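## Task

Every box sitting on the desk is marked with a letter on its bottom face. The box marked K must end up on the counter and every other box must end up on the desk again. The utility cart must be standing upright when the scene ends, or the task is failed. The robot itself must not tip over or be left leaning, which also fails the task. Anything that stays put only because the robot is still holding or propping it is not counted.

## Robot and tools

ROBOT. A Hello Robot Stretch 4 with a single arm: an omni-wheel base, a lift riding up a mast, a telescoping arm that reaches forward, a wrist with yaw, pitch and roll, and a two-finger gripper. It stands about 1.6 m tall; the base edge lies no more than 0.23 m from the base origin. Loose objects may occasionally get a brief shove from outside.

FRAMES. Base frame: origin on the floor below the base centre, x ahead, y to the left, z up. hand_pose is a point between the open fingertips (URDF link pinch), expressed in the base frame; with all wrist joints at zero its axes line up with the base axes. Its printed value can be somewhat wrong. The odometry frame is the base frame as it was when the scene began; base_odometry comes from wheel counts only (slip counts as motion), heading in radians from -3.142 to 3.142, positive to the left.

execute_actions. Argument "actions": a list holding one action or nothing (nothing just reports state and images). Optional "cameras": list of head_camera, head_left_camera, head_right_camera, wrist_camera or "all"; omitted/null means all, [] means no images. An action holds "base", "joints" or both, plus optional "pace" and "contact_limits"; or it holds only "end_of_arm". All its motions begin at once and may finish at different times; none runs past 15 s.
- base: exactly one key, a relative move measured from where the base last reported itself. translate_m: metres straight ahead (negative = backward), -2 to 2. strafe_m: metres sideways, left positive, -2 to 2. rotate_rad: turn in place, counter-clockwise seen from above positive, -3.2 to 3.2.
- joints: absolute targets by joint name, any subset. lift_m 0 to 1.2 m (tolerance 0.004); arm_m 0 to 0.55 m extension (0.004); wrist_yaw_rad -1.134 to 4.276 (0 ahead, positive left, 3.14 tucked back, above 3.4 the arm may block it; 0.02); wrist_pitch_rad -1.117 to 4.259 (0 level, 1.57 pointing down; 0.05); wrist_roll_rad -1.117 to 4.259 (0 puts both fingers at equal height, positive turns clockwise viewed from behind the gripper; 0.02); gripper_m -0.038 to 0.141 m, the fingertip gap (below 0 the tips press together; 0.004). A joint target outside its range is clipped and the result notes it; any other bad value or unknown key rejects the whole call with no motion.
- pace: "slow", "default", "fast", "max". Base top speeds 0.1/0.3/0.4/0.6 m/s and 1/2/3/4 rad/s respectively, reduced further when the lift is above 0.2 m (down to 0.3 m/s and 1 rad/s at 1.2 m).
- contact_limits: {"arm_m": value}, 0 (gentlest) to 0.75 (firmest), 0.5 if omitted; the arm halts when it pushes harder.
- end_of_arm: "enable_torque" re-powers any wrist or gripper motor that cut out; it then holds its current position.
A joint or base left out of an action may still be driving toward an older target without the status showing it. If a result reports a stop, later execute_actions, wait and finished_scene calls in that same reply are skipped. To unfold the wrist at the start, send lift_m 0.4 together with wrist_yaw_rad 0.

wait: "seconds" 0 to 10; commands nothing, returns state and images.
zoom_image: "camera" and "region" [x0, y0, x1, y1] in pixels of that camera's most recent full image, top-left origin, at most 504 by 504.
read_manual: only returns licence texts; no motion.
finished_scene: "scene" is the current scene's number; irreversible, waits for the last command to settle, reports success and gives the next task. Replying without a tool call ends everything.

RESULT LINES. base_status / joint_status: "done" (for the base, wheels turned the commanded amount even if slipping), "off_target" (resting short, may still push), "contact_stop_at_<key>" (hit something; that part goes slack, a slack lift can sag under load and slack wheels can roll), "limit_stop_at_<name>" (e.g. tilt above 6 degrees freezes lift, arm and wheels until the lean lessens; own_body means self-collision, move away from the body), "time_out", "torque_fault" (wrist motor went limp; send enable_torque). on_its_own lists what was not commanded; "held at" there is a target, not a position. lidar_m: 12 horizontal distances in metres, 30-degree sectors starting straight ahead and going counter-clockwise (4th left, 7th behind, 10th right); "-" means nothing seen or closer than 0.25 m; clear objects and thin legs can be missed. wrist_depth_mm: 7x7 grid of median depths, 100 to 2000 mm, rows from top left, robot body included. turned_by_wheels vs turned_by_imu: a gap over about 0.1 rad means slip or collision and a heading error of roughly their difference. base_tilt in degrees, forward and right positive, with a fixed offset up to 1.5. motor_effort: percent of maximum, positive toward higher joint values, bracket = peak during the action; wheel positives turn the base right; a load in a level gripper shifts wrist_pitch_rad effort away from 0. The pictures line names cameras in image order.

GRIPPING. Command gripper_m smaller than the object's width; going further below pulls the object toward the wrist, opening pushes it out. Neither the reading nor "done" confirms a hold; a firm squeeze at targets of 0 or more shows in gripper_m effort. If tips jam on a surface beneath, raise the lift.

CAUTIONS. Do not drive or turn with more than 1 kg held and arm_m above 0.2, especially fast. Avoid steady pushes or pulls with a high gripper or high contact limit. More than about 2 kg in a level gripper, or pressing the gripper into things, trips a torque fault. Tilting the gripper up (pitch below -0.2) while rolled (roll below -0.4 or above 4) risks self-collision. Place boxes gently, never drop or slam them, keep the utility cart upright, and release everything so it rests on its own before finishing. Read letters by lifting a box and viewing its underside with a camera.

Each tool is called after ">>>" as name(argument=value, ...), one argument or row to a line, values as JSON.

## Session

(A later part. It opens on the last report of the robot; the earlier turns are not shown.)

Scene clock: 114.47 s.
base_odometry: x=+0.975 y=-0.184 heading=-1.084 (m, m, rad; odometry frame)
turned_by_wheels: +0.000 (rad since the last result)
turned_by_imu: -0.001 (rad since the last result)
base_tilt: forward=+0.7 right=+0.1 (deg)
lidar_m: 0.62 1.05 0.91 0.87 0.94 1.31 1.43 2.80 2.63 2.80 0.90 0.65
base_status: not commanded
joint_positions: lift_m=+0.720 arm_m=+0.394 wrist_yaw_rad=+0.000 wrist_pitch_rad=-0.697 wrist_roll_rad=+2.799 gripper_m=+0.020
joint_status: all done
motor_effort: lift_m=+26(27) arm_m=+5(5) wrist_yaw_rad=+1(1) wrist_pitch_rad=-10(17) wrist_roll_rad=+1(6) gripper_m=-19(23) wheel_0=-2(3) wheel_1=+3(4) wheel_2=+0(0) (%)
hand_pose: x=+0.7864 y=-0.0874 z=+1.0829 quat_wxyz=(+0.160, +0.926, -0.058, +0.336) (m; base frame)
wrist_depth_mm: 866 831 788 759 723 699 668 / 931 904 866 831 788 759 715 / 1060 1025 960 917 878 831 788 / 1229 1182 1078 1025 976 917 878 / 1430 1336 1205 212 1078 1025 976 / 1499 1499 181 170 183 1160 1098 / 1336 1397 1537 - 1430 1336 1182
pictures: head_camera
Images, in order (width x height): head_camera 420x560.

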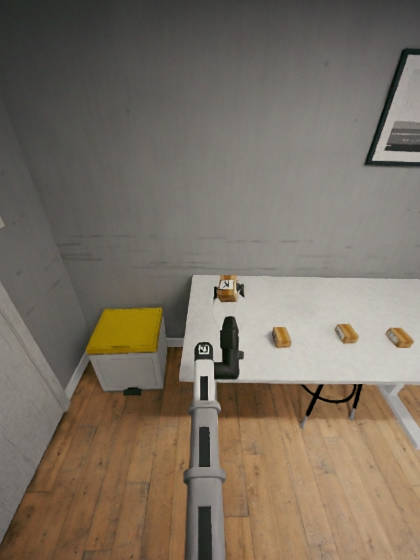

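>>> execute_actions(
  actions=[
    {"base":{"rotate_rad":-2.75},"joints":{"wrist_roll_rad":0,"wrist_pitch_rad":0,"arm_m":0.01,"lift_m":0.97}},
  ],
  cameras=["head_camera","wrist_camera"],
)

Scene clock: 120.70 s.
base_odometry: x=+0.975 y=-0.184 heading=+2.450 (m, m, rad; odometry frame)
turned_by_wheels: -2.749 (rad since the last result)
turned_by_imu: -2.746 (rad since the last result)
base_tilt: forward=+0.7 right=+0.1 (deg)
lidar_m: 2.72 2.73 2.61 1.02 0.68 0.62 1.06 0.96 0.88 0.89 1.18 1.44
base_status: done
joint_positions: lift_m=+0.970 arm_m=+0.011 wrist_yaw_rad=+0.000 wrist_pitch_rad=+0.004 wrist_roll_rad=+0.001 gripper_m=+0.020
joint_status: all done
motor_effort: lift_m=+26(27) arm_m=-5(6) wrist_yaw_rad=+1(2) wrist_pitch_rad=-12(11) wrist_roll_rad=-2(2) gripper_m=-21(24) wheel_0=+3(10) wheel_1=+5(11) wheel_2=+4(12) (%)
hand_pose: x=+0.4702 y=-0.0875 z=+1.1467 quat_wxyz=(+1.000, +0.000, +0.002, +0.000) (m; base frame)
wrist_depth_mm: - - - - - - - / - - - - - - - / - - - - - - - / - - - - - - - / - - - 212 - - - / - - 182 170 185 - 1397 / - - - - - - 1397
pictures: head_camera, wrist_camera
Images, in order (width x height): head_camera 420x560, wrist_camera 616x392.

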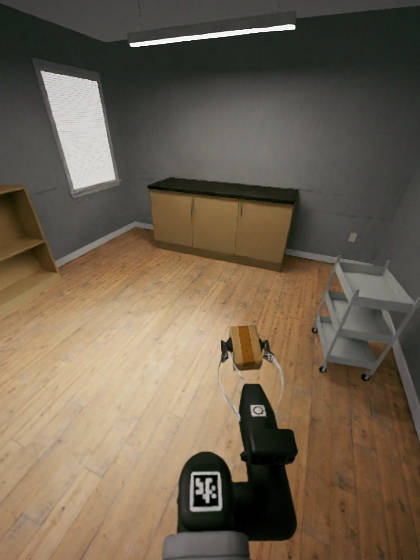

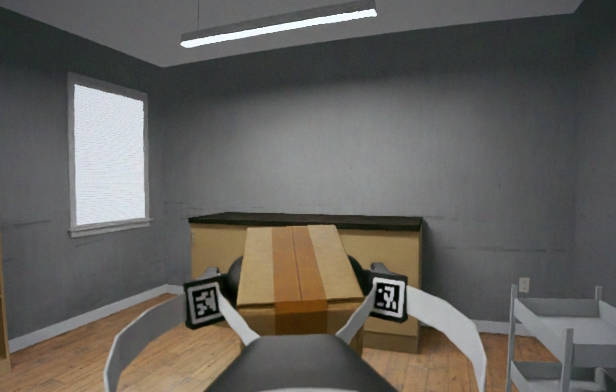

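>>> execute_actions(
  actions=[
    {"base":{"translate_m":2.0},"joints":{"wrist_pitch_rad":0.3},"pace":"fast"},
  ],
  cameras=[],
)

>>> execute_actions(
  actions=[
    {"base":{"translate_m":0.25},"joints":{"arm_m":0.5}},
  ],
  cameras=["head_camera"],
)

Scene clock: 134.40 s.
base_odometry: x=-0.566 y=+1.091 heading=+2.451 (m, m, rad; odometry frame)
turned_by_wheels: +0.000 (rad since the last result)
turned_by_imu: -0.012 (rad since the last result)
base_tilt: forward=+0.8 right=+0.2 (deg)
lidar_m: 0.84 1.10 1.86 1.73 2.59 2.43 2.76 1.84 1.06 1.74 0.92 0.84
base_status: done
joint_positions: lift_m=+0.970 arm_m=+0.011 wrist_yaw_rad=+0.000 wrist_pitch_rad=+0.303 wrist_roll_rad=+0.001 gripper_m=+0.020
joint_status: all done
motor_effort: lift_m=+26(25) arm_m=-4(5) wrist_yaw_rad=+1(1) wrist_pitch_rad=-11(13) wrist_roll_rad=-2(1) gripper_m=-18(22) wheel_0=+4(10) wheel_1=+4(11) wheel_2=-2(14) (%)
hand_pose: x=+0.4570 y=-0.0874 z=+1.0616 quat_wxyz=(+0.989, +0.000, +0.151, +0.000) (m; base frame)
wrist_depth_mm: 1661 1499 1336 1255 1138 1078 976 / 1756 1576 1430 1281 1182 1098 1025 / 1808 1430 1430 1308 1205 1118 1060 / 976 891 809 809 820 820 831 / 1042 917 809 213 661 627 597 / 1138 991 182 170 185 647 615 / 1430 1025 946 - 750 683 647
pictures: none
No camera images: the call's "cameras" was empty. Leave "cameras" out to get every camera's image.

Scene clock: 136.90 s.
base_odometry: x=-0.759 y=+1.250 heading=+2.451 (m, m, rad; odometry frame)
turned_by_wheels: +0.000 (rad since the last result)
turned_by_imu: -0.002 (rad since the last result)
base_tilt: forward=+0.8 right=+0.1 (deg)
lidar_m: 0.64 0.80 1.88 1.71 2.02 2.65 2.92 1.30 1.17 1.83 0.67 0.61
base_status: done
joint_positions: lift_m=+0.970 arm_m=+0.499 wrist_yaw_rad=+0.000 wrist_pitch_rad=+0.303 wrist_roll_rad=+0.001 gripper_m=+0.020
joint_status: all done
motor_effort: lift_m=+26(26) arm_m=+5(6) wrist_yaw_rad=+0(1) wrist_pitch_rad=-10(12) wrist_roll_rad=-2(2) gripper_m=-20(21) wheel_0=+4(8) wheel_1=+5(9) wheel_2=-3(14) (%)
hand_pose: x=+0.9454 y=-0.0874 z=+1.0616 quat_wxyz=(+0.989, +0.000, +0.151, +0.000) (m; base frame)
wrist_depth_mm: 741 668 609 554 512 477 449 / 778 715 640 585 535 496 466 / 831 750 676 615 564 521 488 / 854 778 715 647 597 544 508 / 549 554 525 213 564 554 525 / 415 415 182 170 185 424 421 / 340 334 347 - 343 342 343
pictures: head_camera
Images, in order (width x height): head_camera 420x560.

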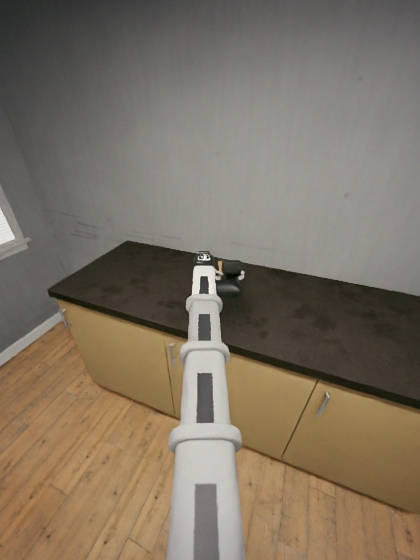

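>>> execute_actions(
  actions=[
    {"joints":{"lift_m":0.864},"pace":"slow"},
  ],
  cameras=[],
)

>>> execute_actions(
  actions=[
    {"joints":{"gripper_m":0.13}},
  ],
  cameras=[],
)

>>> execute_actions(
  actions=[
    {"joints":{"arm_m":0.37}},
  ],
  cameras=["wrist_camera"],
)

>>> finished_scene(
  scene=2,
)

Scene clock: 144.13 s.
base_odometry: x=-0.759 y=+1.250 heading=+2.451 (m, m, rad; odometry frame)
turned_by_wheels: +0.000 (rad since the last result)
turned_by_imu: -0.002 (rad since the last result)
base_tilt: forward=+0.8 right=+0.1 (deg)
lidar_m: 0.64 0.77 1.89 1.70 2.03 2.64 2.93 1.30 1.15 1.86 0.68 0.61
base_status: not commanded
joint_positions: lift_m=+0.864 arm_m=+0.499 wrist_yaw_rad=+0.000 wrist_pitch_rad=+0.303 wrist_roll_rad=+0.001 gripper_m=+0.020
joint_status: all done
motor_effort: lift_m=+14(25) arm_m=+5(5) wrist_yaw_rad=+0(0) wrist_pitch_rad=-11(11) wrist_roll_rad=-2(2) gripper_m=-21(23) wheel_0=+4(4) wheel_1=+5(5) wheel_2=-4(3) (%)
hand_pose: x=+0.9454 y=-0.0874 z=+0.9565 quat_wxyz=(+0.989, +0.000, +0.151, +0.000) (m; base frame)
wrist_depth_mm: 741 668 609 559 517 480 449 / 788 707 640 585 539 496 466 / 809 741 668 609 564 517 488 / 477 480 480 484 484 488 496 / 327 332 315 212 338 334 334 / 250 252 182 170 184 256 254 / 204 202 210 - 208 206 211
pictures: none
No camera images: the call's "cameras" was empty. Leave "cameras" out to get every camera's image.

Scene clock: 146.13 s.
base_odometry: x=-0.759 y=+1.250 heading=+2.451 (m, m, rad; odometry frame)
turned_by_wheels: +0.000 (rad since the last result)
turned_by_imu: -0.001 (rad since the last result)
base_tilt: forward=+0.8 right=+0.1 (deg)
lidar_m: 0.62 0.81 1.90 1.69 2.07 2.63 2.91 1.31 1.18 1.85 0.67 0.61
base_status: not commanded
joint_positions: lift_m=+0.864 arm_m=+0.499 wrist_yaw_rad=+0.000 wrist_pitch_rad=+0.303 wrist_roll_rad=+0.001 gripper_m=+0.130
joint_status: all done
motor_effort: lift_m=+15(14) arm_m=+5(5) wrist_yaw_rad=+1(0) wrist_pitch_rad=-8(13) wrist_roll_rad=-2(2) gripper_m=-1(19) wheel_0=+4(4) wheel_1=+5(5) wheel_2=-4(3) (%)
hand_pose: x=+0.9455 y=-0.0874 z=+0.9567 quat_wxyz=(+0.989, +0.000, +0.151, +0.000) (m; base frame)
wrist_depth_mm: 732 676 615 559 517 477 449 / 768 707 640 580 539 500 469 / 820 732 676 615 564 521 488 / 477 480 488 484 488 492 496 / 329 334 334 233 340 336 338 / 251 230 196 186 235 256 255 / 206 205 210 - 216 206 208
pictures: none
No camera images: the call's "cameras" was empty. Leave "cameras" out to get every camera's image.

Scene clock: 147.57 s.
base_odometry: x=-0.759 y=+1.250 heading=+2.451 (m, m, rad; odometry frame)
turned_by_wheels: +0.000 (rad since the last result)
turned_by_imu: -0.001 (rad since the last result)
base_tilt: forward=+0.8 right=+0.2 (deg)
lidar_m: 0.63 0.79 1.88 1.66 2.06 2.67 2.93 1.33 1.15 1.83 0.69 0.61
base_status: not commanded
joint_positions: lift_m=+0.864 arm_m=+0.371 wrist_yaw_rad=+0.000 wrist_pitch_rad=+0.302 wrist_roll_rad=+0.001 gripper_m=+0.130
joint_status: all done
motor_effort: lift_m=+14(14) arm_m=-5(6) wrist_yaw_rad=+1(0) wrist_pitch_rad=-8(9) wrist_roll_rad=-2(2) gripper_m=-3(0) wheel_0=+4(4) wheel_1=+5(5) wheel_2=-3(3) (%)
hand_pose: x=+0.8171 y=-0.0874 z=+0.9567 quat_wxyz=(+0.989, +0.000, +0.151, +0.000) (m; base frame)
wrist_depth_mm: 878 809 741 668 621 580 539 / 960 854 768 707 647 603 564 / 946 866 778 732 683 634 585 / 480 480 484 366 492 492 492 / 332 334 336 317 340 340 336 / 251 231 236 259 236 257 256 / 206 206 215 - 216 207 208
pictures: wrist_camera
Images, in order (width x height): wrist_camera 616x392.

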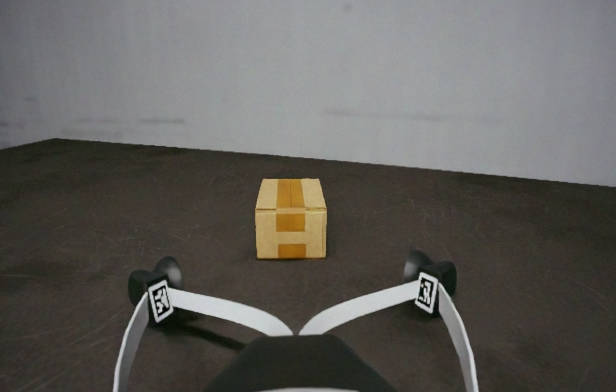

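The scene is finished: the task was done.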